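# Remove bike from floor rack and park on kickstand

## Task

Get the bike out of the floor rack, which is loose and can slide, and leave it standing on its kickstand. When finished, the bike must not be in contact with any wall, furniture piece or loose item, the rack among them, and must not be held up by the robot. Release the bike and move the robot away. The robot must not be tipped over or left leaning, or the task fails.

## Robot and tools

ROBOT. A Hello Robot Stretch 3 with one arm. It has a two-wheeled base 0.33 m long and 0.34 m wide, a lift that slides up a mast, and a telescoping arm that sticks out to the robot's right. The base cannot strafe, so the gripper moves forward or back only by driving. A spin on the spot pivots about the point between the drive wheels, 0.05 m behind the front edge. With the arm retracted and the wrist folded, the spin sweeps a circle of radius 0.28 m; an unfolded, level wrist reaches outside it. Cameras: head_camera and nav_camera on the head, aimed by head_pan_rad and head_tilt_rad; wrist_camera on the gripper.

FRAMES. Base frame: origin on the floor between the drive wheels, x forward, y left, z up. hand_pose is reported in this frame, at the point where the closed fingertips meet. Odometry frame is the base frame as it was at the start; heading is positive to the left, within -3.142 to 3.142.

execute_actions. Argument actions: a list run in order (empty list = just report state and images). Each action may have robot, steps (integer 1 to 450 control steps at 30 per second, default 1) and until. An action with only steps simply waits. robot is one of: a single command object; a list of up to 8 commands run one after another, where an item may be {"pause_s": s} with s at most 15; or {"stop": true}, which brakes everything and clears the queue. A command may contain:
- base: exactly one of translate_m (metres, an offset driven straight from where the base is when that command begins, forward positive, magnitude at most 1) or rotate_rad (radians, an offset turned on the spot, counter-clockwise from above positive, magnitude at most 3.2).
- joints: one object for the single arm holding absolute targets by name; unnamed joints keep their current goal. lift_m 0 to 1.1 m (arm height on mast); arm_m 0 to 0.52 m (extension); wrist_yaw_rad -1.345 to 4.42 (0 along the arm, positive toward the front, 3.0 folded over the base); wrist_pitch_rad -1.57 to 0.451 (0 level, negative tips down); wrist_roll_rad -2.911 to 2.911 (0 fingers side by side); gripper_m -0.089 to 0.179 (bigger is wider; the real fingertip gap is about 0.007 m less when nearly shut, 0.025 m less when wide, zero below 0.007); head_pan_rad -3.953 to 1.73 (0 forward, positive left, -1.57 along the arm); head_tilt_rad -1.53 to 0.419 (negative looks down).
- contact_limits: {"arm_m": effort percent 1 to 100}, how hard the arm may push before it halts; lasts until arm_m's next command.
Base and joint motions of one command start together and keep running across later actions. A new command overrides at once and discards the rest of an older queue. Any out-of-range value makes the whole call rejected.
until ends an action early when all its conditions hold: {"robot": {"status": "ended"}} waits for all motion and the queue to finish; or fields such as lift_m, lift_m_goal, lift_m_status, base_status, translate_m, rotate_rad, queue, queue_left, refusals, compared with [op, value] using =, !=, <, <=, >, >=. {"any": {"status": "ended"}} fires when any one motion ends.

zoom_image: camera (head_camera, nav_camera or wrist_camera) and region [x0, y0, x1, y1] in pixels of that camera's last image, top-left origin, at most 504 by 504.

finished_scene: scene, the number of the current scene. Call it only after every motion has ended; it cannot be undone.

RESULTS. base_status shows progress as (travelled of goal). joint_goals, joint_status, measured_speeds (units per second) and motor_effort (percent, peak in brackets; noisy, positive pushes toward larger values) are per joint. Status words: moving, done (within tolerance), off_target (stuck away from goal, possibly still pushing), contact_stop (lift or arm hit something and went slack), time_out, stopped, not_commanded, torque_fault (wrist servo off about 10 s, limp). robot.on_its_own appears when the robot changed a goal itself, a joint is slack or off, a motor strains at rest, or base_tilt leans 3 degrees or more. lidar_m: 12 distances in 30-degree sectors, first straight ahead, counter-clockwise (4th left, 7th behind, 10th right), in a plane 0.17 m up. wrist_depth_mm and head_depth_mm: 7x7 grids of median depth. Lines starting refused:, dropped: or replaced: explain failed or superseded goals.

SPEED AND SAFETY. Base is fast (0.30 m/s, 1.9 rad/s) only when stowed: lift_m under 0.30, arm_m under 0.03, wrist_yaw_rad above 2.54; otherwise 0.10 m/s and 0.63 rad/s. Fold or unfold the wrist only with lift_m between 0.32 and 0.95, pitch -0.4 and roll near 0; after folding, lift may go down to 0.25. If yaw is below -0.4, keep pitch at -0.5 or lower. To grasp, command gripper_m below the object's width; to let go, open at least 0.02 beyond where the pads touched. Readings do not confirm a hold. Pushing the arm into something rigid with the gripper above roughly 0.45 m can tip the robot, more so on a second push or with a raised contact limit. Driving while holding or hooking something fixed, or snagging furniture (especially in reverse), can tip it; reverse in small steps, free the gripper, and lower lift to about 0.2 if it stays leaning. Avoid drops, slams, hard shoves and knocking things over.

Each tool is called after "Call:" as name([rows], argument=value, ...), one row to a line, values as JSON.

## Session

Call:
execute_actions(actions=[])

Scene clock: 0.00 s.
robot.base_odometry: x=+0.000 y=+0.000 heading=+0.000 (m, m, rad; robot's odometry frame)
robot.turned_by_wheels: +0.000 (rad since the last result)
robot.turned_by_imu: +0.000 (rad since the last result)
robot.base_tilt: forward=-2.5 right=-1.3 (deg)
robot.lidar_m: 1.21 2.12 2.25 2.63 4.02 2.23 1.68 1.62 1.13 0.85 0.82 0.86
robot.head_depth_mm: 1045 1049 1047 1048 1046 1052 1056 / 1204 1205 1204 1209 1209 1206 1209 / 1413 1414 1420 1423 1421 1422 1431 / 1715 1715 1718 1726 1728 1733 1732 / 1965 2121 2131 2167 2161 2186 1994 / 1968 2071 2081 2072 2102 2120 2060 / 1922 1949 1982 1999 1998 2017 1980
robot.base_status: not_commanded
robot.joint_positions: lift_m=+0.486 arm_m=+0.001 wrist_yaw_rad=+2.851 wrist_pitch_rad=-0.332 wrist_roll_rad=-0.011 gripper_m=+0.037 head_pan_rad=-0.015 head_tilt_rad=+0.005
robot.joint_goals: lift_m=+0.486 arm_m=+0.001 wrist_yaw_rad=+2.851 wrist_pitch_rad=-0.332 wrist_roll_rad=-0.011 gripper_m=+0.037 head_pan_rad=-0.015 head_tilt_rad=+0.005
robot.joint_status: lift_m=not_commanded arm_m=not_commanded wrist_yaw_rad=not_commanded wrist_pitch_rad=not_commanded wrist_roll_rad=not_commanded gripper_m=not_commanded head_pan_rad=not_commanded head_tilt_rad=not_commanded
robot.measured_speeds: translate_m=+0.000 rotate_rad=+0.000 lift_m=+0.000 arm_m=+0.000 wrist_yaw_rad=+0.000 wrist_pitch_rad=+0.000 wrist_roll_rad=+0.000 head_pan_rad=+0.000 head_tilt_rad=+0.000
robot: refusals=0 queue=idle queue_left=0
robot.motor_effort: left_wheel=+1 right_wheel=+0 lift_m=+30 arm_m=+0 wrist_yaw_rad=+1 wrist_pitch_rad=+4 wrist_roll_rad=+0 gripper_m=-1 head_pan_rad=-1 head_tilt_rad=+2 (%)
robot.hand_pose: x=+0.0459 y=+0.0787 z=+0.5185 quat_wxyz=(+0.217, +0.703, +0.016, +0.677) (m; robot's base frame)
robot.wrist_depth_mm: - - - - - - - / - - - - - - - / - - - - - - - / - - - - - - - / 970 - - 946 - 942 966 / 797 - 794 797 801 781 778 / 679 670 659 659 655 653 663
pictures: head_camera (sideways: a quarter turn clockwise sets it upright), nav_camera (sideways: a quarter turn counterclockwise sets it upright), wrist_camera
Images, in order (width x height): head_camera 896x504, nav_camera 672x504, wrist_camera 644x364.

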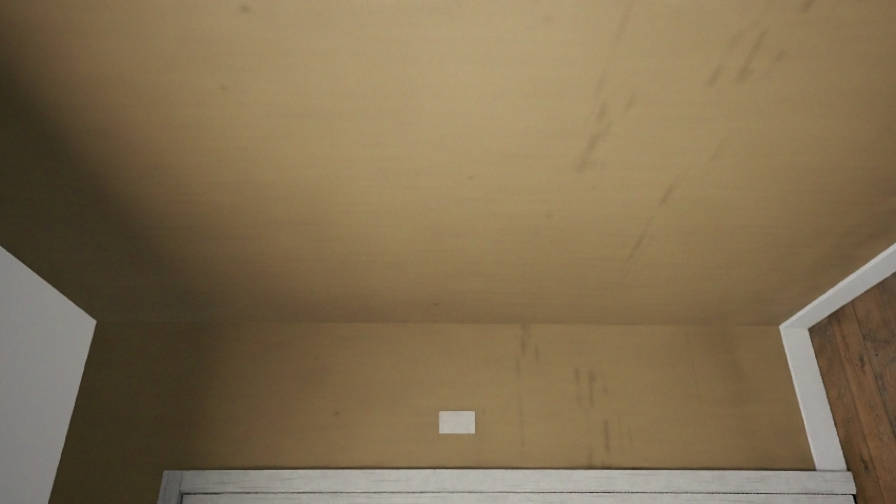

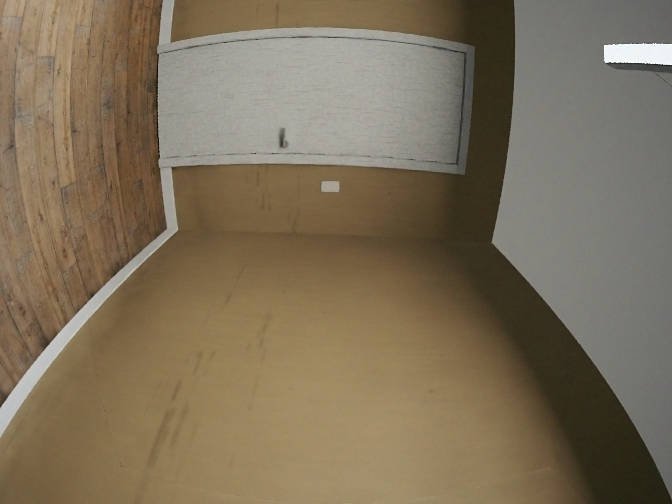

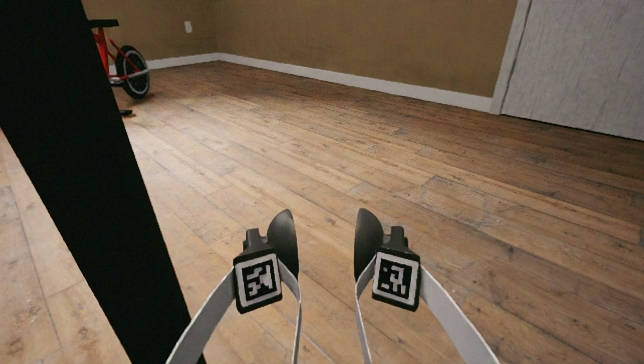

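Call:
execute_actions([
  {"robot":{"base":{"rotate_rad":2.0},"joints":{"head_tilt_rad":-0.5,"head_pan_rad":0}},"steps":450,"until":{"robot":{"status":"ended"}}},
])

Scene clock: 4.23 s.
robot.base_odometry: x=+0.000 y=+0.000 heading=+2.000 (m, m, rad; robot's odometry frame)
robot.turned_by_wheels: +2.000 (rad since the last result)
robot.turned_by_imu: +2.005 (rad since the last result)
robot.base_tilt: forward=-2.4 right=-1.2 (deg)
robot.lidar_m: 2.06 2.52 1.73 1.62 1.28 0.88 0.82 0.84 1.08 2.12 2.16 2.81
robot.head_depth_mm: 3347 3626 3750 2525 1896 1518 1268 / 3329 3622 3546 2531 1899 1512 1268 / 3302 3584 3303 2408 1880 1515 1267 / 3253 3590 3776 2295 1888 1514 1266 / 3262 3497 3760 2540 1894 1508 1261 / 3268 3539 3720 2517 1877 1513 1263 / 3199 3525 3727 2507 1886 1509 1262
robot.base_status: done (rotate_rad +1.9999 of +2.0000)
robot.joint_positions: lift_m=+0.486 arm_m=+0.001 wrist_yaw_rad=+2.851 wrist_pitch_rad=-0.332 wrist_roll_rad=-0.011 gripper_m=+0.037 head_pan_rad=-0.007 head_tilt_rad=-0.494
robot.joint_goals: lift_m=+0.486 arm_m=+0.001 wrist_yaw_rad=+2.851 wrist_pitch_rad=-0.332 wrist_roll_rad=-0.011 gripper_m=+0.037 head_pan_rad=+0.000 head_tilt_rad=-0.500
robot.joint_status: lift_m=not_commanded arm_m=not_commanded wrist_yaw_rad=not_commanded wrist_pitch_rad=not_commanded wrist_roll_rad=not_commanded gripper_m=not_commanded head_pan_rad=done head_tilt_rad=done
robot.measured_speeds: translate_m=+0.000 rotate_rad=+0.000 lift_m=+0.000 arm_m=+0.000 wrist_yaw_rad=+0.000 wrist_pitch_rad=+0.000 wrist_roll_rad=+0.000 head_pan_rad=+0.000 head_tilt_rad=+0.000
robot: refusals=0 queue=done queue_left=0
robot.motor_effort: left_wheel=-3(7) right_wheel=+3(8) lift_m=+30(30) arm_m=+0(0) wrist_yaw_rad=+0(0) wrist_pitch_rad=+4(5) wrist_roll_rad=+0(0) gripper_m=+0(0) head_pan_rad=+5(8) head_tilt_rad=-3(21) (%)
robot.hand_pose: x=+0.0459 y=+0.0787 z=+0.5185 quat_wxyz=(+0.217, +0.703, +0.016, +0.677) (m; robot's base frame)
robot.wrist_depth_mm: - - - - - - - / - - - - - - - / - - - - - - - / - - - - - - - / 935 - - 930 - 936 933 / 808 - 788 760 794 780 759 / 663 653 655 652 660 653 657
pictures: head_camera (sideways: a quarter turn clockwise sets it upright), nav_camera (sideways: a quarter turn counterclockwise sets it upright), wrist_camera
Images, in order (width x height): head_camera 896x504, nav_camera 672x504, wrist_camera 644x364.

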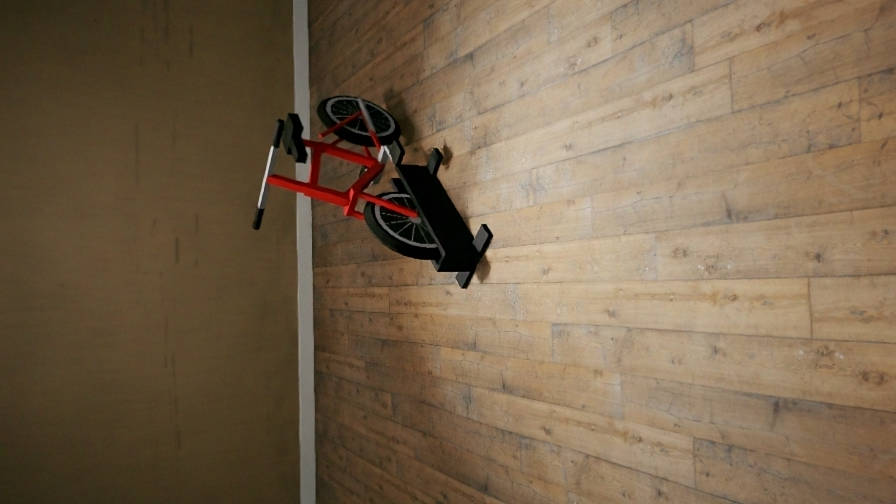

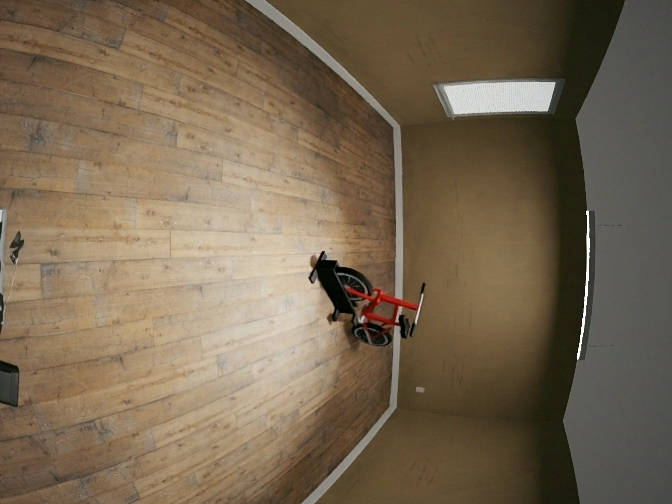

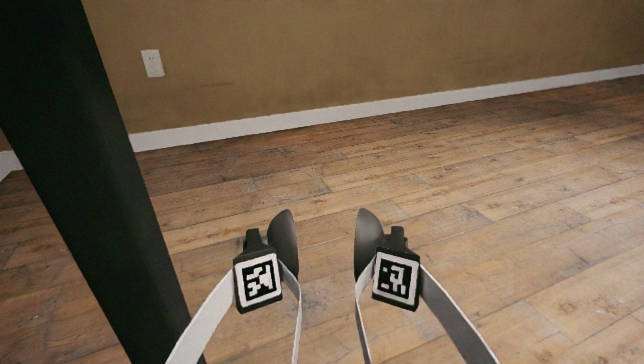

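Call:
zoom_image(camera="head_camera", region=[230,70,510,300])

Region (230, 70, 510, 300) of head_camera's 896x504 image, scaled by 1.800, with more detail than that image has; it fills the top 414 rows of this view, and the rest is white.

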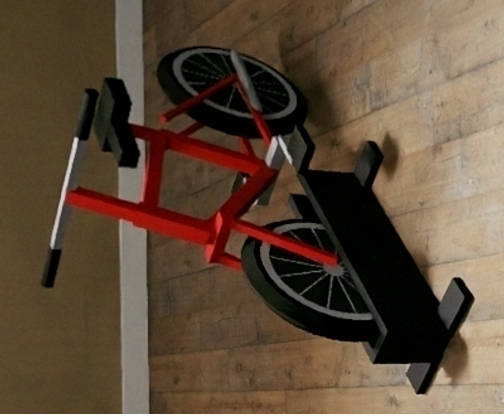

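Call:
execute_actions([
  {"robot":[{"base":{"rotate_rad":-0.45},"joints":{"wrist_yaw_rad":3.0,"wrist_pitch_rad":-0.4}},{"joints":{"lift_m":0.27}},{"base":{"translate_m":1}},{"base":{"translate_m":1}},{"base":{"translate_m":0.6}},{"base":{"rotate_rad":2.93},"joints":{"head_pan_rad":-1.5,"head_tilt_rad":-0.95}}],"steps":450,"until":{"robot":{"status":"ended"}}},
  {"steps":450,"until":{"robot":{"status":"ended"}}},
])

Scene clock: 25.57 s.
robot.base_odometry: x=+0.054 y=+2.599 heading=-1.803 (m, m, rad; robot's odometry frame)
robot.turned_by_wheels: +2.480 (rad since the last result)
robot.turned_by_imu: +2.484 (rad since the last result)
robot.base_tilt: forward=-2.5 right=-1.5 (deg)
robot.lidar_m: 3.39 3.06 1.67 0.97 0.85 0.85 0.98 1.71 1.71 0.69 0.72 1.00
robot.head_depth_mm: 1830 1978 1753 1528 1341 1206 1091 / 2034 2076 1759 1518 1341 1202 1122 / 2266 2082 1761 1279 1346 1203 - / 2443 2080 1755 1216 1341 1223 - / 2546 2079 1727 1243 1343 1202 1093 / 2533 2078 1766 1472 1350 1205 1093 / 2538 2081 1764 1314 1344 1206 1093
robot.base_status: done (rotate_rad +2.9299 of +2.9300)
robot.joint_positions: lift_m=+0.270 arm_m=+0.001 wrist_yaw_rad=+2.999 wrist_pitch_rad=-0.413 wrist_roll_rad=-0.011 gripper_m=+0.037 head_pan_rad=-1.493 head_tilt_rad=-0.938
robot.joint_goals: lift_m=+0.270 arm_m=+0.001 wrist_yaw_rad=+3.000 wrist_pitch_rad=-0.400 wrist_roll_rad=-0.011 gripper_m=+0.037 head_pan_rad=-1.500 head_tilt_rad=-0.950
robot.joint_status: lift_m=done arm_m=not_commanded wrist_yaw_rad=done wrist_pitch_rad=done wrist_roll_rad=not_commanded gripper_m=not_commanded head_pan_rad=done head_tilt_rad=done
robot.measured_speeds: translate_m=+0.000 rotate_rad=+0.000 lift_m=+0.000 arm_m=+0.000 wrist_yaw_rad=+0.000 wrist_pitch_rad=+0.000 wrist_roll_rad=+0.000 head_pan_rad=+0.000 head_tilt_rad=+0.000
robot: refusals=0 queue=done queue_left=0
robot.motor_effort: left_wheel=-3(13) right_wheel=+3(13) lift_m=+27(31) arm_m=-1(1) wrist_yaw_rad=+1(3) wrist_pitch_rad=+4(5) wrist_roll_rad=+0(0) gripper_m=+0(1) head_pan_rad=-4(51) head_tilt_rad=-4(22) (%)
robot.hand_pose: x=+0.0108 y=+0.0768 z=+0.2840 quat_wxyz=(+0.194, +0.696, +0.097, +0.684) (m; robot's base frame)
robot.wrist_depth_mm: 631 - 987 - - - - / 662 - - - - - - / 673 752 945 881 907 905 907 / 670 699 708 706 701 685 692 / 563 573 - 568 577 560 559 / 477 492 - - 484 470 464 / 430 - - - 407 404 402
pictures: head_camera (sideways: a quarter turn clockwise sets it upright), nav_camera (sideways: a quarter turn counterclockwise sets it upright), wrist_camera
Images, in order (width x height): head_camera 896x504, nav_camera 672x504, wrist_camera 644x364.

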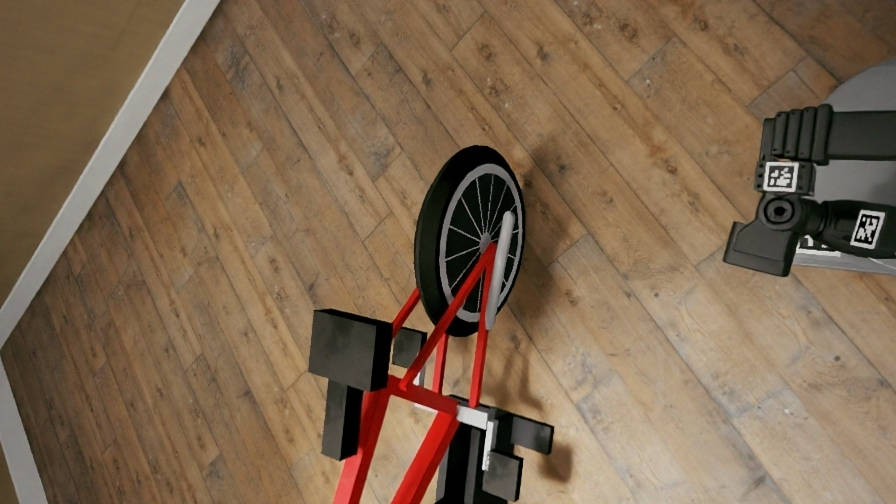

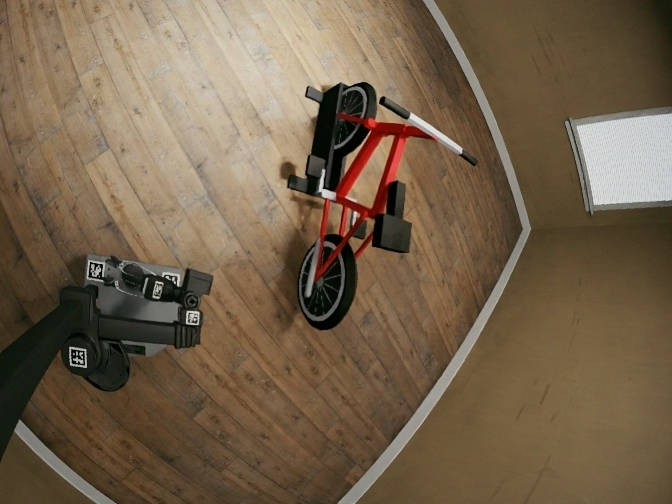

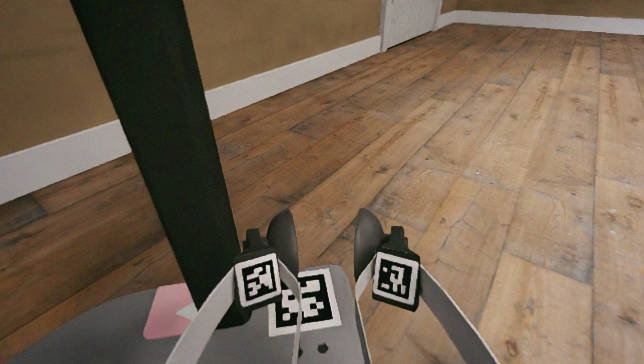

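Call:
execute_actions([
  {"robot":[{"joints":{"lift_m":0.36}},{"joints":{"wrist_yaw_rad":0,"gripper_m":0.0}},{"joints":{"arm_m":0.12,"wrist_roll_rad":0}}],"steps":450,"until":{"robot":{"status":"ended"}}},
])

Scene clock: 31.73 s.
robot.base_odometry: x=+0.054 y=+2.599 heading=-1.803 (m, m, rad; robot's odometry frame)
robot.turned_by_wheels: +0.000 (rad since the last result)
robot.turned_by_imu: +0.000 (rad since the last result)
robot.base_tilt: forward=-2.4 right=-1.3 (deg)
robot.lidar_m: 3.40 3.06 1.67 0.98 0.85 0.85 0.98 1.71 1.71 0.69 0.72 1.00
robot.head_depth_mm: 1833 1981 1760 1526 1341 1204 1091 / 2020 2066 1759 1520 1346 1205 - / 2261 2073 1759 1279 1357 1169 - / 2434 2086 1767 1220 1346 1203 1124 / 2533 2083 1727 1243 1348 1208 1092 / 2525 2082 1759 1475 1346 1201 1091 / 2528 2087 1768 1316 1342 1209 1094
robot.base_status: done (rotate_rad +2.9299 of +2.9300)
robot.joint_positions: lift_m=+0.360 arm_m=+0.120 wrist_yaw_rad=+0.001 wrist_pitch_rad=-0.413 wrist_roll_rad=-0.007 gripper_m=+0.000 head_pan_rad=-1.493 head_tilt_rad=-0.938
robot.joint_goals: lift_m=+0.360 arm_m=+0.120 wrist_yaw_rad=+0.000 wrist_pitch_rad=-0.400 wrist_roll_rad=+0.000 gripper_m=+0.000 head_pan_rad=-1.500 head_tilt_rad=-0.950
robot.joint_status: lift_m=done arm_m=done wrist_yaw_rad=done wrist_pitch_rad=done wrist_roll_rad=done gripper_m=done head_pan_rad=done head_tilt_rad=done
robot.measured_speeds: translate_m=+0.000 rotate_rad=+0.000 lift_m=+0.000 arm_m=+0.000 wrist_yaw_rad=+0.000 wrist_pitch_rad=+0.000 wrist_roll_rad=+0.000 head_pan_rad=+0.000 head_tilt_rad=+0.000
robot: refusals=0 queue=done queue_left=0
robot.motor_effort: left_wheel=-3(2) right_wheel=+3(3) lift_m=+33(35) arm_m=+5(7) wrist_yaw_rad=+0(3) wrist_pitch_rad=+4(4) wrist_roll_rad=+3(2) gripper_m=-2(79) head_pan_rad=-5(5) head_tilt_rad=-4(4) (%)
robot.hand_pose: x=-0.0212 y=-0.4896 z=+0.3737 quat_wxyz=(+0.695, +0.146, -0.689, -0.144) (m; robot's base frame)
robot.wrist_depth_mm: - - - - - - - / - - - - - - - / 381 366 342 358 - - - / 487 385 383 380 839 844 834 / 437 415 406 409 667 658 674 / 563 575 505 - 584 572 559 / 508 507 495 494 500 492 491
pictures: head_camera (sideways: a quarter turn clockwise sets it upright), nav_camera (sideways: a quarter turn counterclockwise sets it upright), wrist_camera
Images, in order (width x height): head_camera 896x504, nav_camera 672x504, wrist_camera 644x364.

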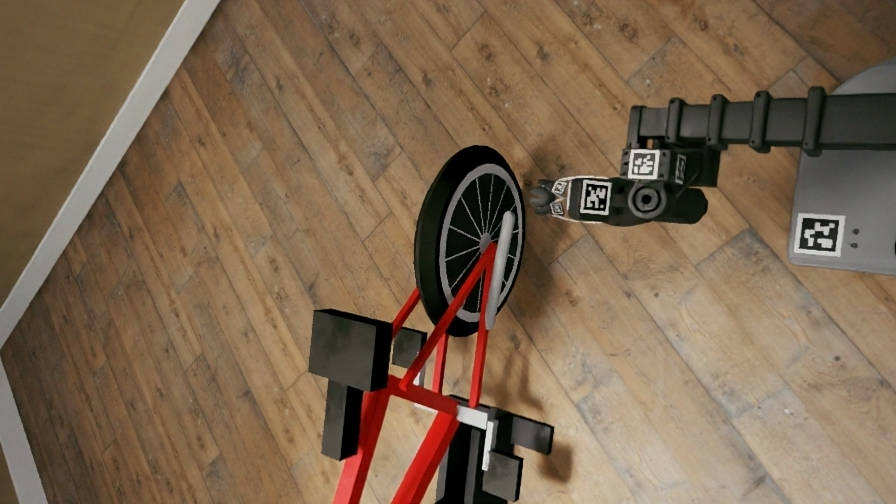

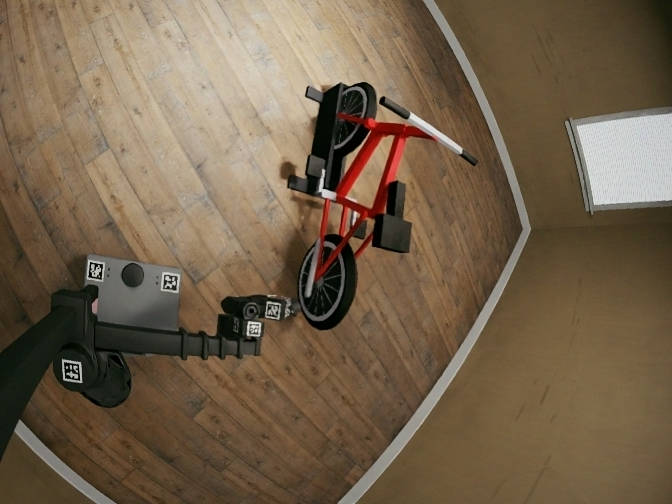

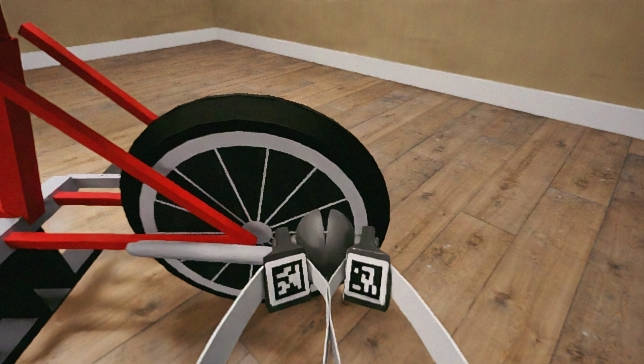

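Call:
execute_actions([
  {"robot":[{"base":{"rotate_rad":-0.1},"joints":{"lift_m":0.27,"arm_m":0.2}},{"base":{"translate_m":0.11},"joints":{"arm_m":0.27}}],"steps":450,"until":{"robot":{"status":"ended"}}},
])

Scene clock: 35.93 s.
robot.base_odometry: x=+0.018 y=+2.495 heading=-1.903 (m, m, rad; robot's odometry frame)
robot.turned_by_wheels: -0.100 (rad since the last result)
robot.turned_by_imu: -0.101 (rad since the last result)
robot.base_tilt: forward=-2.5 right=-1.2 (deg)
robot.lidar_m: 3.15 2.99 2.17 1.14 0.94 0.93 1.03 1.63 1.78 0.68 0.69 0.90
robot.head_depth_mm: 1800 1963 1754 1519 1346 1203 1090 / 1962 2077 1758 1523 1365 1207 1121 / 2133 2072 1756 1217 1287 1206 - / 2336 2069 1758 1217 1345 1206 1121 / 2453 2067 1765 1302 1347 1204 1092 / 2547 2090 1760 1274 1340 1203 1095 / 2540 2086 1767 1302 1328 1204 1095
robot.base_status: done (translate_m +0.1100 of +0.1100)
robot.joint_positions: lift_m=+0.270 arm_m=+0.270 wrist_yaw_rad=+0.001 wrist_pitch_rad=-0.413 wrist_roll_rad=-0.007 gripper_m=+0.000 head_pan_rad=-1.493 head_tilt_rad=-0.938
robot.joint_goals: lift_m=+0.270 arm_m=+0.270 wrist_yaw_rad=+0.000 wrist_pitch_rad=-0.400 wrist_roll_rad=+0.000 gripper_m=+0.000 head_pan_rad=-1.500 head_tilt_rad=-0.950
robot.joint_status: lift_m=done arm_m=done wrist_yaw_rad=done wrist_pitch_rad=done wrist_roll_rad=done gripper_m=done head_pan_rad=done head_tilt_rad=done
robot.measured_speeds: translate_m=+0.000 rotate_rad=+0.000 lift_m=+0.000 arm_m=+0.000 wrist_yaw_rad=+0.000 wrist_pitch_rad=+0.000 wrist_roll_rad=+0.000 head_pan_rad=+0.000 head_tilt_rad=+0.000
robot: refusals=0 queue=done queue_left=0
robot.motor_effort: left_wheel=+3(9) right_wheel=-4(6) lift_m=+27(33) arm_m=+5(7) wrist_yaw_rad=+0(1) wrist_pitch_rad=+4(4) wrist_roll_rad=+3(3) gripper_m=-2(2) head_pan_rad=-4(5) head_tilt_rad=-5(4) (%)
robot.hand_pose: x=-0.0213 y=-0.6396 z=+0.2839 quat_wxyz=(+0.695, +0.146, -0.689, -0.144) (m; robot's base frame)
robot.wrist_depth_mm: - - 163 - - - 970 / 207 158 157 165 - - - / 167 166 171 176 188 892 934 / 177 184 190 196 205 660 684 / 171 197 214 213 230 547 559 / 230 227 220 - 267 461 466 / 212 211 212 245 383 401 393
pictures: head_camera (sideways: a quarter turn clockwise sets it upright), nav_camera (sideways: a quarter turn counterclockwise sets it upright), wrist_camera
Images, in order (width x height): head_camera 896x504, nav_camera 672x504, wrist_camera 644x364.

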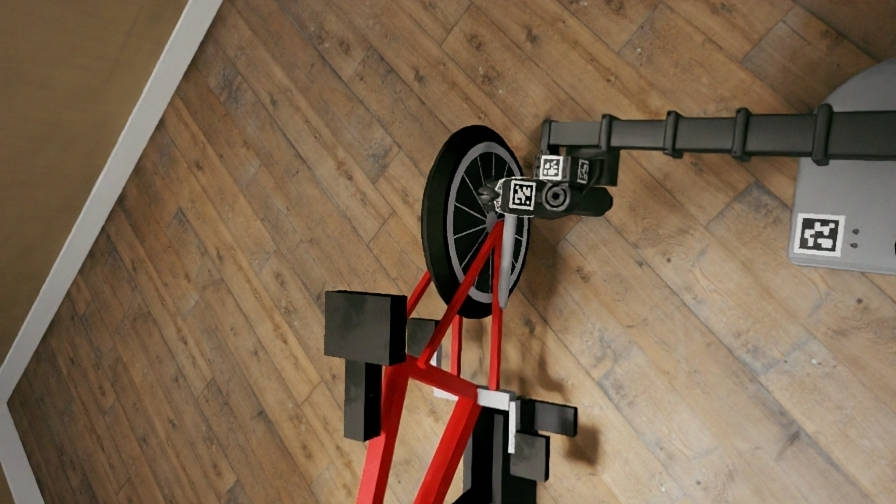

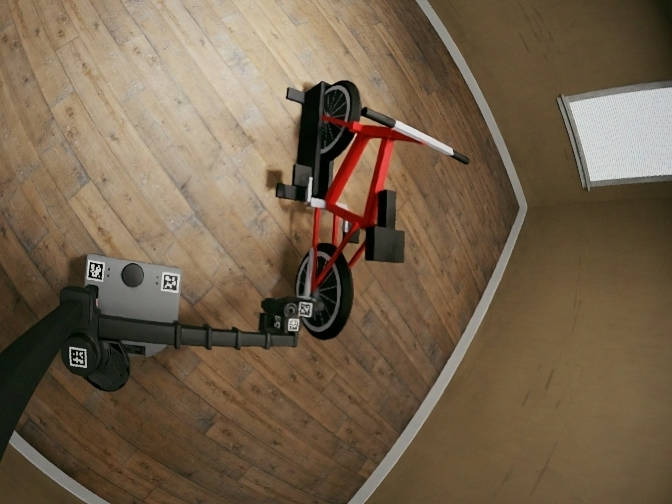

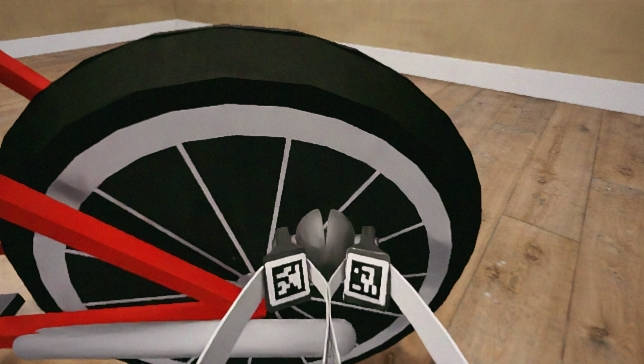

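Call:
execute_actions([
  {"robot":[{"base":{"translate_m":0.03},"joints":{"arm_m":0.26}},{"joints":{"lift_m":0.15}}],"steps":450,"until":{"robot":{"status":"ended"}}},
])

Scene clock: 38.33 s.
robot.base_odometry: x=+0.008 y=+2.467 heading=-1.903 (m, m, rad; robot's odometry frame)
robot.turned_by_wheels: +0.000 (rad since the last result)
robot.turned_by_imu: +0.000 (rad since the last result)
robot.base_tilt: forward=-2.4 right=-1.2 (deg)
robot.lidar_m: 3.13 2.99 2.23 1.17 0.96 0.95 1.05 1.66 1.79 0.68 0.71 0.89
robot.head_depth_mm: 1820 1968 1756 1524 1342 1201 1090 / 1974 2066 1757 1527 1345 1206 1120 / 2161 2084 1757 1219 1364 1202 - / 2350 2082 1763 1218 1348 1207 1123 / 2467 2085 1758 1327 1345 1207 1090 / 2564 2093 1758 1270 1325 1205 1092 / 2544 2081 1769 1272 1328 1203 1096
robot.base_status: done (translate_m +0.0300 of +0.0300)
robot.joint_positions: lift_m=+0.198 arm_m=+0.259 wrist_yaw_rad=+0.000 wrist_pitch_rad=-0.376 wrist_roll_rad=-0.007 gripper_m=+0.000 head_pan_rad=-1.493 head_tilt_rad=-0.939
robot.joint_goals: lift_m=+0.198 arm_m=+0.260 wrist_yaw_rad=+0.000 wrist_pitch_rad=-0.400 wrist_roll_rad=+0.000 gripper_m=+0.000 head_pan_rad=-1.500 head_tilt_rad=-0.950
robot.joint_status: lift_m=contact_stop arm_m=done wrist_yaw_rad=done wrist_pitch_rad=done wrist_roll_rad=done gripper_m=done head_pan_rad=done head_tilt_rad=done
robot.measured_speeds: translate_m=+0.000 rotate_rad=+0.000 lift_m=-0.017 arm_m=-0.003 wrist_yaw_rad=+0.000 wrist_pitch_rad=+0.264 wrist_roll_rad=+0.000 head_pan_rad=+0.000 head_tilt_rad=+0.000
robot: refusals=0 queue=dropped queue_left=0
robot.on_its_own: lift_m is slack since a contact_stop, until your next command for it (your +0.150 is given up)
robot.motor_effort: left_wheel=+1(9) right_wheel=+1(5) lift_m=+27(28) arm_m=+8(8) wrist_yaw_rad=+0(1) wrist_pitch_rad=-15(15) wrist_roll_rad=+3(3) gripper_m=-2(2) head_pan_rad=-3(5) head_tilt_rad=-4(3) (%)
robot.hand_pose: x=-0.0216 y=-0.6338 z=+0.2198 quat_wxyz=(+0.697, +0.133, -0.692, -0.132) (m; robot's base frame)
robot.wrist_depth_mm: 148 149 151 156 160 174 972 / 144 159 165 169 175 182 - / 170 159 181 185 192 202 814 / 187 189 190 205 212 224 609 / 203 204 195 222 236 446 484 / 180 180 178 - 272 403 406 / 355 340 282 299 337 349 343
pictures: head_camera (sideways: a quarter turn clockwise sets it upright), nav_camera (sideways: a quarter turn counterclockwise sets it upright), wrist_camera
Images, in order (width x height): head_camera 896x504, nav_camera 672x504, wrist_camera 644x364.

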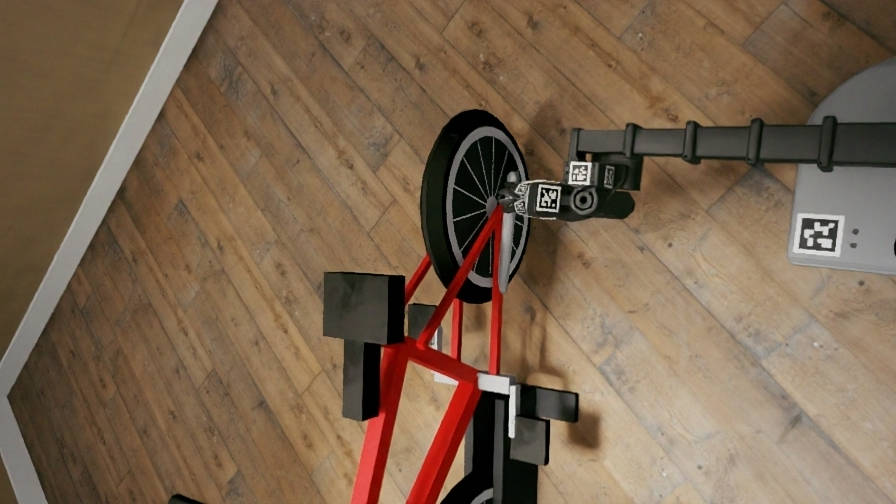

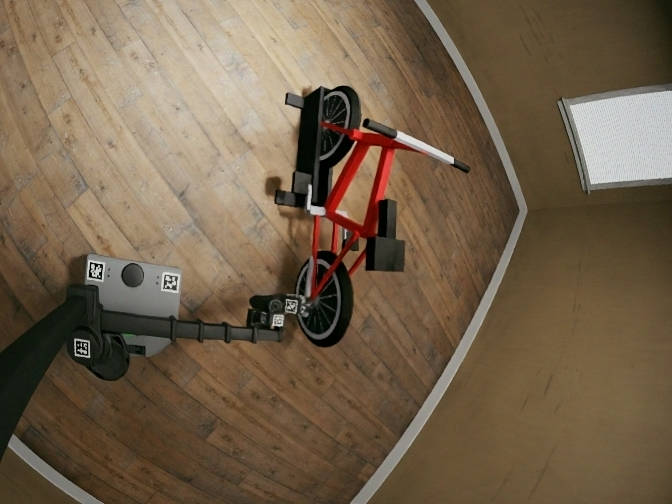

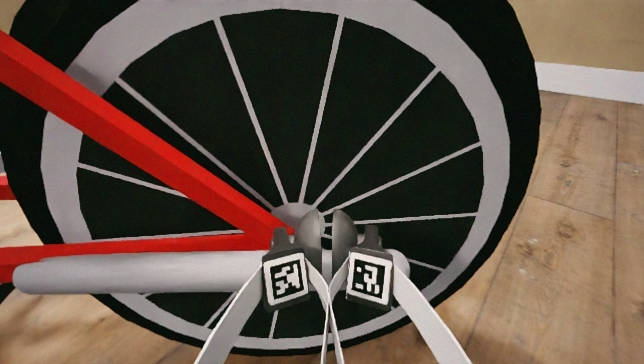

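Caught on the stay/axle; shift back and retract.

Call:
execute_actions([
  {"robot":[{"joints":{"lift_m":0.22}},{"base":{"translate_m":-0.03},"joints":{"arm_m":0.245}},{"joints":{"lift_m":0.12}}],"steps":450,"until":{"robot":{"status":"ended"}}},
])

Scene clock: 41.20 s.
robot.base_odometry: x=+0.018 y=+2.495 heading=-1.903 (m, m, rad; robot's odometry frame)
robot.turned_by_wheels: +0.000 (rad since the last result)
robot.turned_by_imu: +0.000 (rad since the last result)
robot.base_tilt: forward=-2.4 right=-1.3 (deg)
robot.lidar_m: 3.13 2.99 2.18 1.14 0.93 0.93 1.03 1.62 1.78 0.68 0.70 0.90
robot.head_depth_mm: 1797 1981 1756 1524 1344 1202 1091 / 1970 2069 1755 1523 1343 1203 1124 / 2157 2079 1759 1230 1380 1204 - / 2329 2078 1769 1212 1348 1204 1119 / 2465 2079 1006 1331 1342 1203 1087 / 2515 2092 1764 1279 1347 1208 1092 / 2547 2090 1770 1308 1322 1211 1096
robot.base_status: done (translate_m -0.0300 of -0.0300)
robot.joint_positions: lift_m=+0.177 arm_m=+0.244 wrist_yaw_rad=-0.001 wrist_pitch_rad=-0.373 wrist_roll_rad=-0.007 gripper_m=+0.000 head_pan_rad=-1.493 head_tilt_rad=-0.939
robot.joint_goals: lift_m=+0.178 arm_m=+0.245 wrist_yaw_rad=+0.000 wrist_pitch_rad=-0.400 wrist_roll_rad=+0.000 gripper_m=+0.000 head_pan_rad=-1.500 head_tilt_rad=-0.950
robot.joint_status: lift_m=contact_stop arm_m=done wrist_yaw_rad=done wrist_pitch_rad=done wrist_roll_rad=done gripper_m=done head_pan_rad=done head_tilt_rad=done
robot.measured_speeds: translate_m=+0.000 rotate_rad=+0.000 lift_m=-0.016 arm_m=-0.004 wrist_yaw_rad=+0.000 wrist_pitch_rad=+0.192 wrist_roll_rad=+0.000 head_pan_rad=+0.000 head_tilt_rad=+0.000
robot: refusals=0 queue=dropped queue_left=0
robot.on_its_own: lift_m is slack since a contact_stop, until your next command for it (your +0.120 is given up)
robot.motor_effort: left_wheel=+1(2) right_wheel=+1(8) lift_m=+27(35) arm_m=+12(13) wrist_yaw_rad=+1(2) wrist_pitch_rad=-14(15) wrist_roll_rad=+3(3) gripper_m=-3(3) head_pan_rad=-5(4) head_tilt_rad=-3(4) (%)
robot.hand_pose: x=-0.0219 y=-0.6189 z=+0.1999 quat_wxyz=(+0.697, +0.131, -0.692, -0.132) (m; robot's base frame)
robot.wrist_depth_mm: 165 169 173 177 183 - 960 / 157 181 186 192 197 - - / 192 181 203 210 216 709 772 / 207 212 207 230 236 542 568 / 187 186 184 185 263 455 459 / 383 263 271 300 382 380 375 / 332 331 313 314 325 322 324
pictures: head_camera (sideways: a quarter turn clockwise sets it upright), nav_camera (sideways: a quarter turn counterclockwise sets it upright), wrist_camera
Images, in order (width x height): head_camera 896x504, nav_camera 672x504, wrist_camera 644x364.

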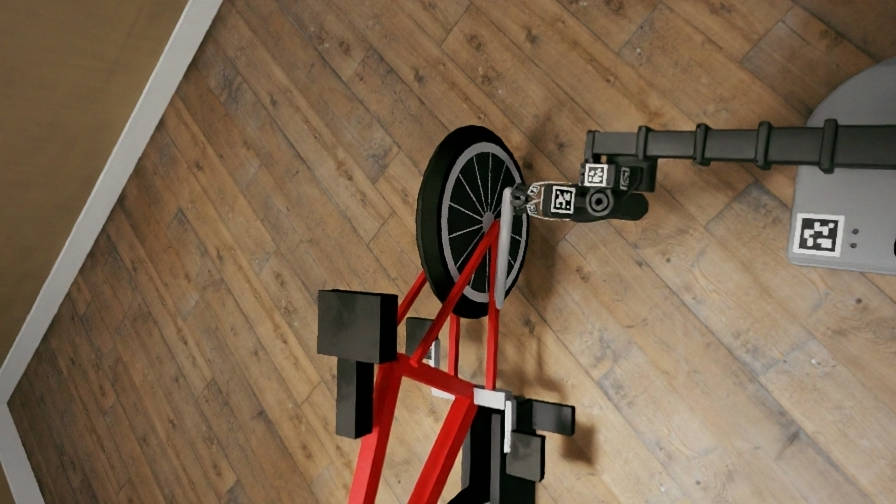

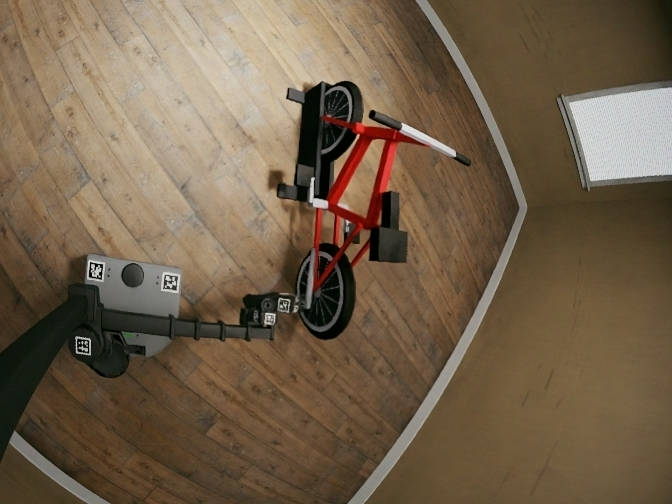

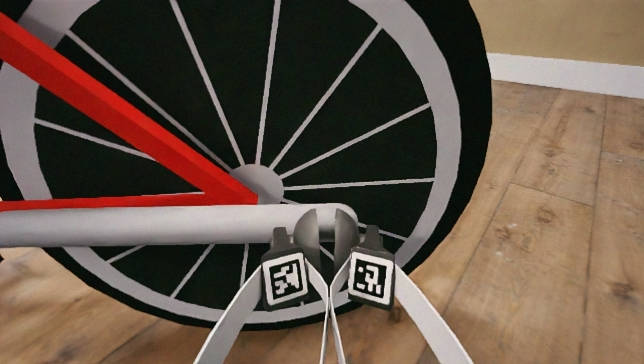

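Call:
execute_actions([
  {"robot":[{"joints":{"lift_m":0.24}},{"base":{"translate_m":-0.008},"joints":{"arm_m":0.265}},{"joints":{"lift_m":0.12}}],"steps":450,"until":{"robot":{"status":"ended"}}},
  {"robot":{"joints":{"lift_m":0.12}},"steps":100,"until":{"robot":{"status":"ended"}}},
  {"robot":{"joints":{"lift_m":0.12}},"steps":100,"until":{"robot":{"status":"ended"}}},
])

Scene clock: 44.53 s.
robot.base_odometry: x=+0.021 y=+2.503 heading=-1.903 (m, m, rad; robot's odometry frame)
robot.turned_by_wheels: +0.000 (rad since the last result)
robot.turned_by_imu: +0.000 (rad since the last result)
robot.base_tilt: forward=-2.4 right=-1.2 (deg)
robot.lidar_m: 3.14 3.00 2.15 1.13 0.93 0.92 1.02 1.61 1.77 0.68 0.70 0.91
robot.head_depth_mm: 1789 1968 1753 1526 1347 1205 1092 / 1954 2059 1760 1511 1342 1204 1123 / 2140 2068 1759 1233 1380 1201 - / 2324 2085 1762 1220 1345 1201 1123 / 2457 2076 1651 1332 1340 1208 1089 / 2533 2080 1763 1283 1349 1204 1094 / 2549 2086 1756 1357 1325 1211 1091
robot.base_status: done (translate_m -0.0080 of -0.0080)
robot.joint_positions: lift_m=+0.196 arm_m=+0.264 wrist_yaw_rad=+0.001 wrist_pitch_rad=-0.364 wrist_roll_rad=-0.006 gripper_m=+0.000 head_pan_rad=-1.493 head_tilt_rad=-0.939
robot.joint_goals: lift_m=+0.196 arm_m=+0.265 wrist_yaw_rad=+0.000 wrist_pitch_rad=-0.400 wrist_roll_rad=+0.000 gripper_m=+0.000 head_pan_rad=-1.500 head_tilt_rad=-0.950
robot.joint_status: lift_m=contact_stop arm_m=done wrist_yaw_rad=done wrist_pitch_rad=done wrist_roll_rad=done gripper_m=done head_pan_rad=done head_tilt_rad=done
robot.measured_speeds: translate_m=+0.000 rotate_rad=+0.000 lift_m=+0.004 arm_m=+0.000 wrist_yaw_rad=+0.000 wrist_pitch_rad=+0.024 wrist_roll_rad=+0.000 head_pan_rad=+0.000 head_tilt_rad=+0.000
robot: refusals=0 queue=dropped queue_left=0
robot.on_its_own: lift_m is slack since a contact_stop, until your next command for it (your +0.120 is given up)
robot.motor_effort: left_wheel=+1(4) right_wheel=-2(7) lift_m=+21(35) arm_m=+8(11) wrist_yaw_rad=-1(1) wrist_pitch_rad=-14(17) wrist_roll_rad=+3(3) gripper_m=-2(3) head_pan_rad=-5(4) head_tilt_rad=-4(4) (%)
robot.hand_pose: x=-0.0214 y=-0.6403 z=+0.2213 quat_wxyz=(+0.698, +0.129, -0.693, -0.127) (m; robot's base frame)
robot.wrist_depth_mm: 149 151 156 159 167 - 931 / 160 164 167 172 177 - - / 162 176 181 187 193 794 846 / 187 181 200 205 212 602 623 / 201 200 202 222 235 493 489 / 176 178 177 - 338 413 402 / 351 266 282 290 341 349 346
pictures: head_camera (sideways: a quarter turn clockwise sets it upright), nav_camera (sideways: a quarter turn counterclockwise sets it upright), wrist_camera
replaced: robot.lift_m: its motion had ended contact_stop
replaced: robot.lift_m: its motion had ended contact_stop
Images, in order (width x height): head_camera 896x504, nav_camera 672x504, wrist_camera 644x364.

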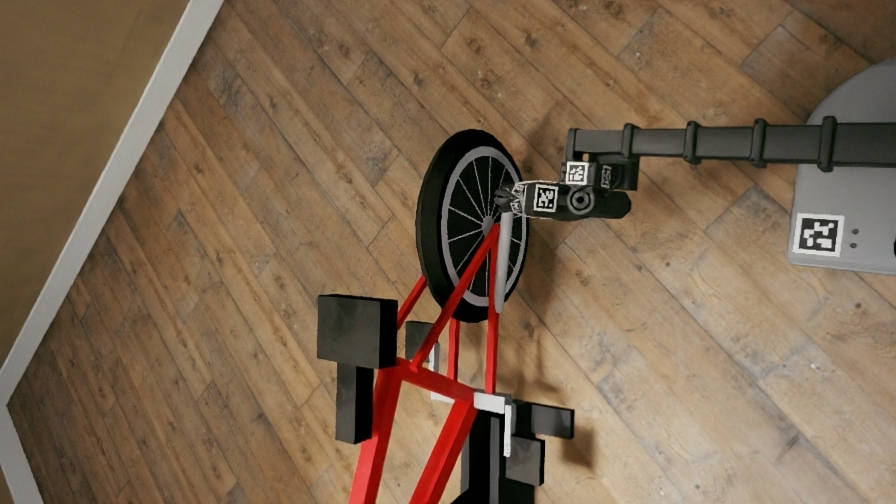

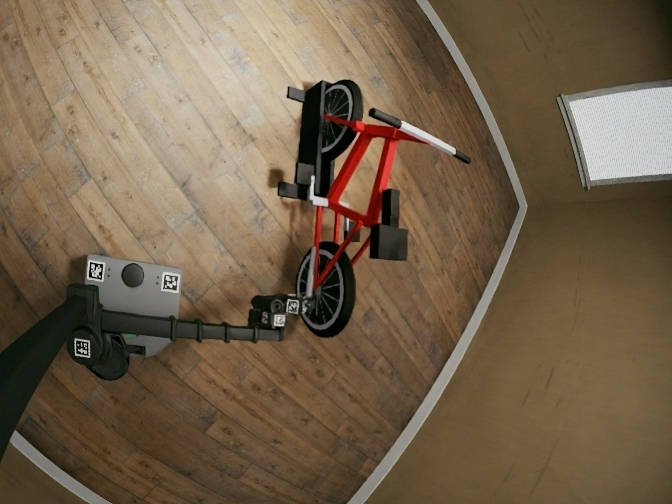

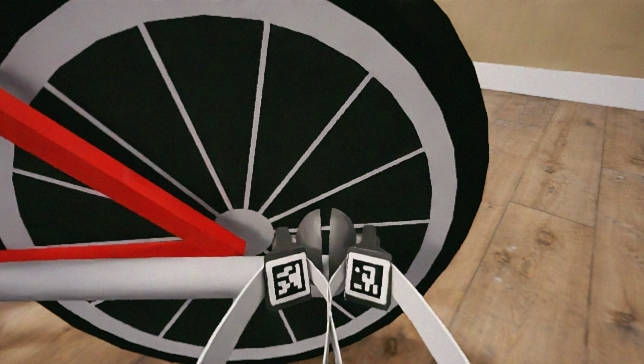

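Call:
execute_actions([
  {"robot":{"joints":{"lift_m":0.196,"wrist_pitch_rad":-0.65}},"steps":40},
])

Scene clock: 45.97 s.
robot.base_odometry: x=+0.021 y=+2.503 heading=-1.903 (m, m, rad; robot's odometry frame)
robot.turned_by_wheels: +0.000 (rad since the last result)
robot.turned_by_imu: -0.001 (rad since the last result)
robot.base_tilt: forward=-2.3 right=-1.4 (deg)
robot.lidar_m: 3.13 3.01 2.16 1.13 0.93 0.92 1.02 1.61 1.78 0.62 0.69 0.90
robot.head_depth_mm: 1794 1973 1759 1518 1344 1207 1088 / 1942 2057 1763 1518 1346 1200 1123 / 2144 2082 1765 1227 1390 1205 - / 2320 2076 1763 1224 1343 1206 1120 / 2456 2074 1773 1298 1349 1203 1095 / 2527 2067 1765 1271 1349 1204 1095 / 2531 2070 1761 1311 1325 1204 1096
robot.base_status: done (translate_m -0.0080 of -0.0080)
robot.joint_positions: lift_m=+0.214 arm_m=+0.264 wrist_yaw_rad=-0.002 wrist_pitch_rad=-0.517 wrist_roll_rad=-0.006 gripper_m=+0.000 head_pan_rad=-1.493 head_tilt_rad=-0.939
robot.joint_goals: lift_m=+0.214 arm_m=+0.265 wrist_yaw_rad=+0.000 wrist_pitch_rad=-0.650 wrist_roll_rad=+0.000 gripper_m=+0.000 head_pan_rad=-1.500 head_tilt_rad=-0.950
robot.joint_status: lift_m=contact_stop arm_m=done wrist_yaw_rad=done wrist_pitch_rad=off_target wrist_roll_rad=done gripper_m=done head_pan_rad=done head_tilt_rad=done
robot.measured_speeds: translate_m=+0.000 rotate_rad=+0.000 lift_m=+0.013 arm_m=+0.000 wrist_yaw_rad=+0.000 wrist_pitch_rad=-0.072 wrist_roll_rad=+0.000 head_pan_rad=+0.000 head_tilt_rad=+0.000
robot: refusals=0 queue=dropped queue_left=0
robot.on_its_own: lift_m is slack since a contact_stop, until your next command for it (your +0.196 is given up)
robot.motor_effort: left_wheel=+1(2) right_wheel=+1(2) lift_m=+14(22) arm_m=+9(8) wrist_yaw_rad=+2(2) wrist_pitch_rad=-46(69) wrist_roll_rad=+3(3) gripper_m=-3(3) head_pan_rad=-4(4) head_tilt_rad=-4(4) (%)
robot.hand_pose: x=-0.0220 y=-0.6201 z=+0.2052 quat_wxyz=(+0.686, +0.181, -0.681, -0.181) (m; robot's base frame)
robot.wrist_depth_mm: 147 149 154 158 162 - 918 / 159 165 170 175 180 747 823 / 155 177 190 196 203 601 633 / 200 201 206 224 233 488 510 / 185 192 199 249 278 430 430 / 370 282 291 - 371 371 369 / 333 333 330 328 327 326 326
pictures: head_camera (sideways: a quarter turn clockwise sets it upright), nav_camera (sideways: a quarter turn counterclockwise sets it upright), wrist_camera
Images, in order (width x height): head_camera 896x504, nav_camera 672x504, wrist_camera 644x364.

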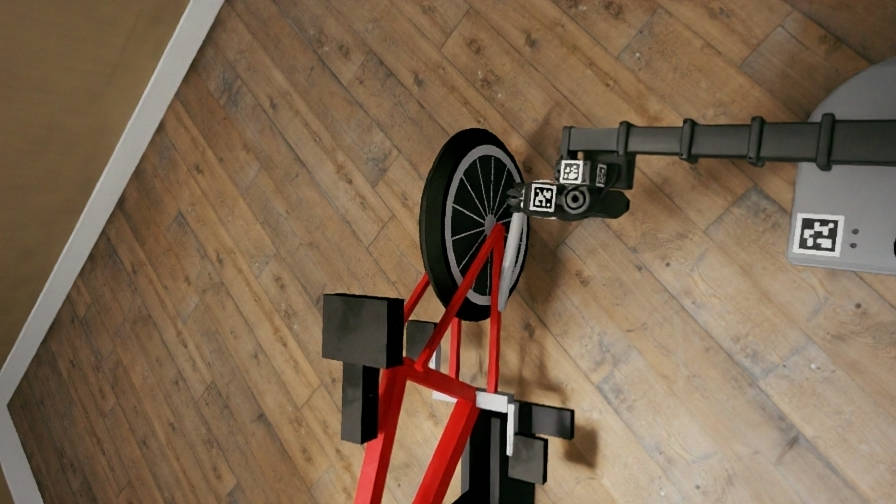

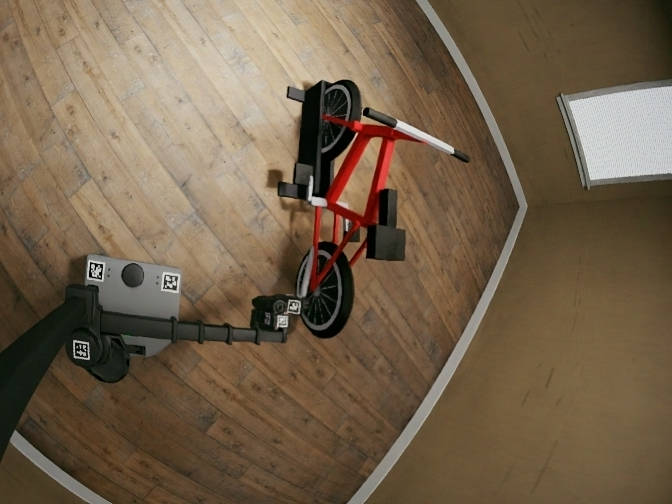

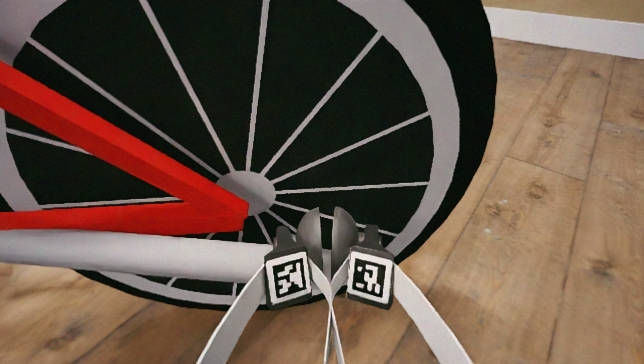

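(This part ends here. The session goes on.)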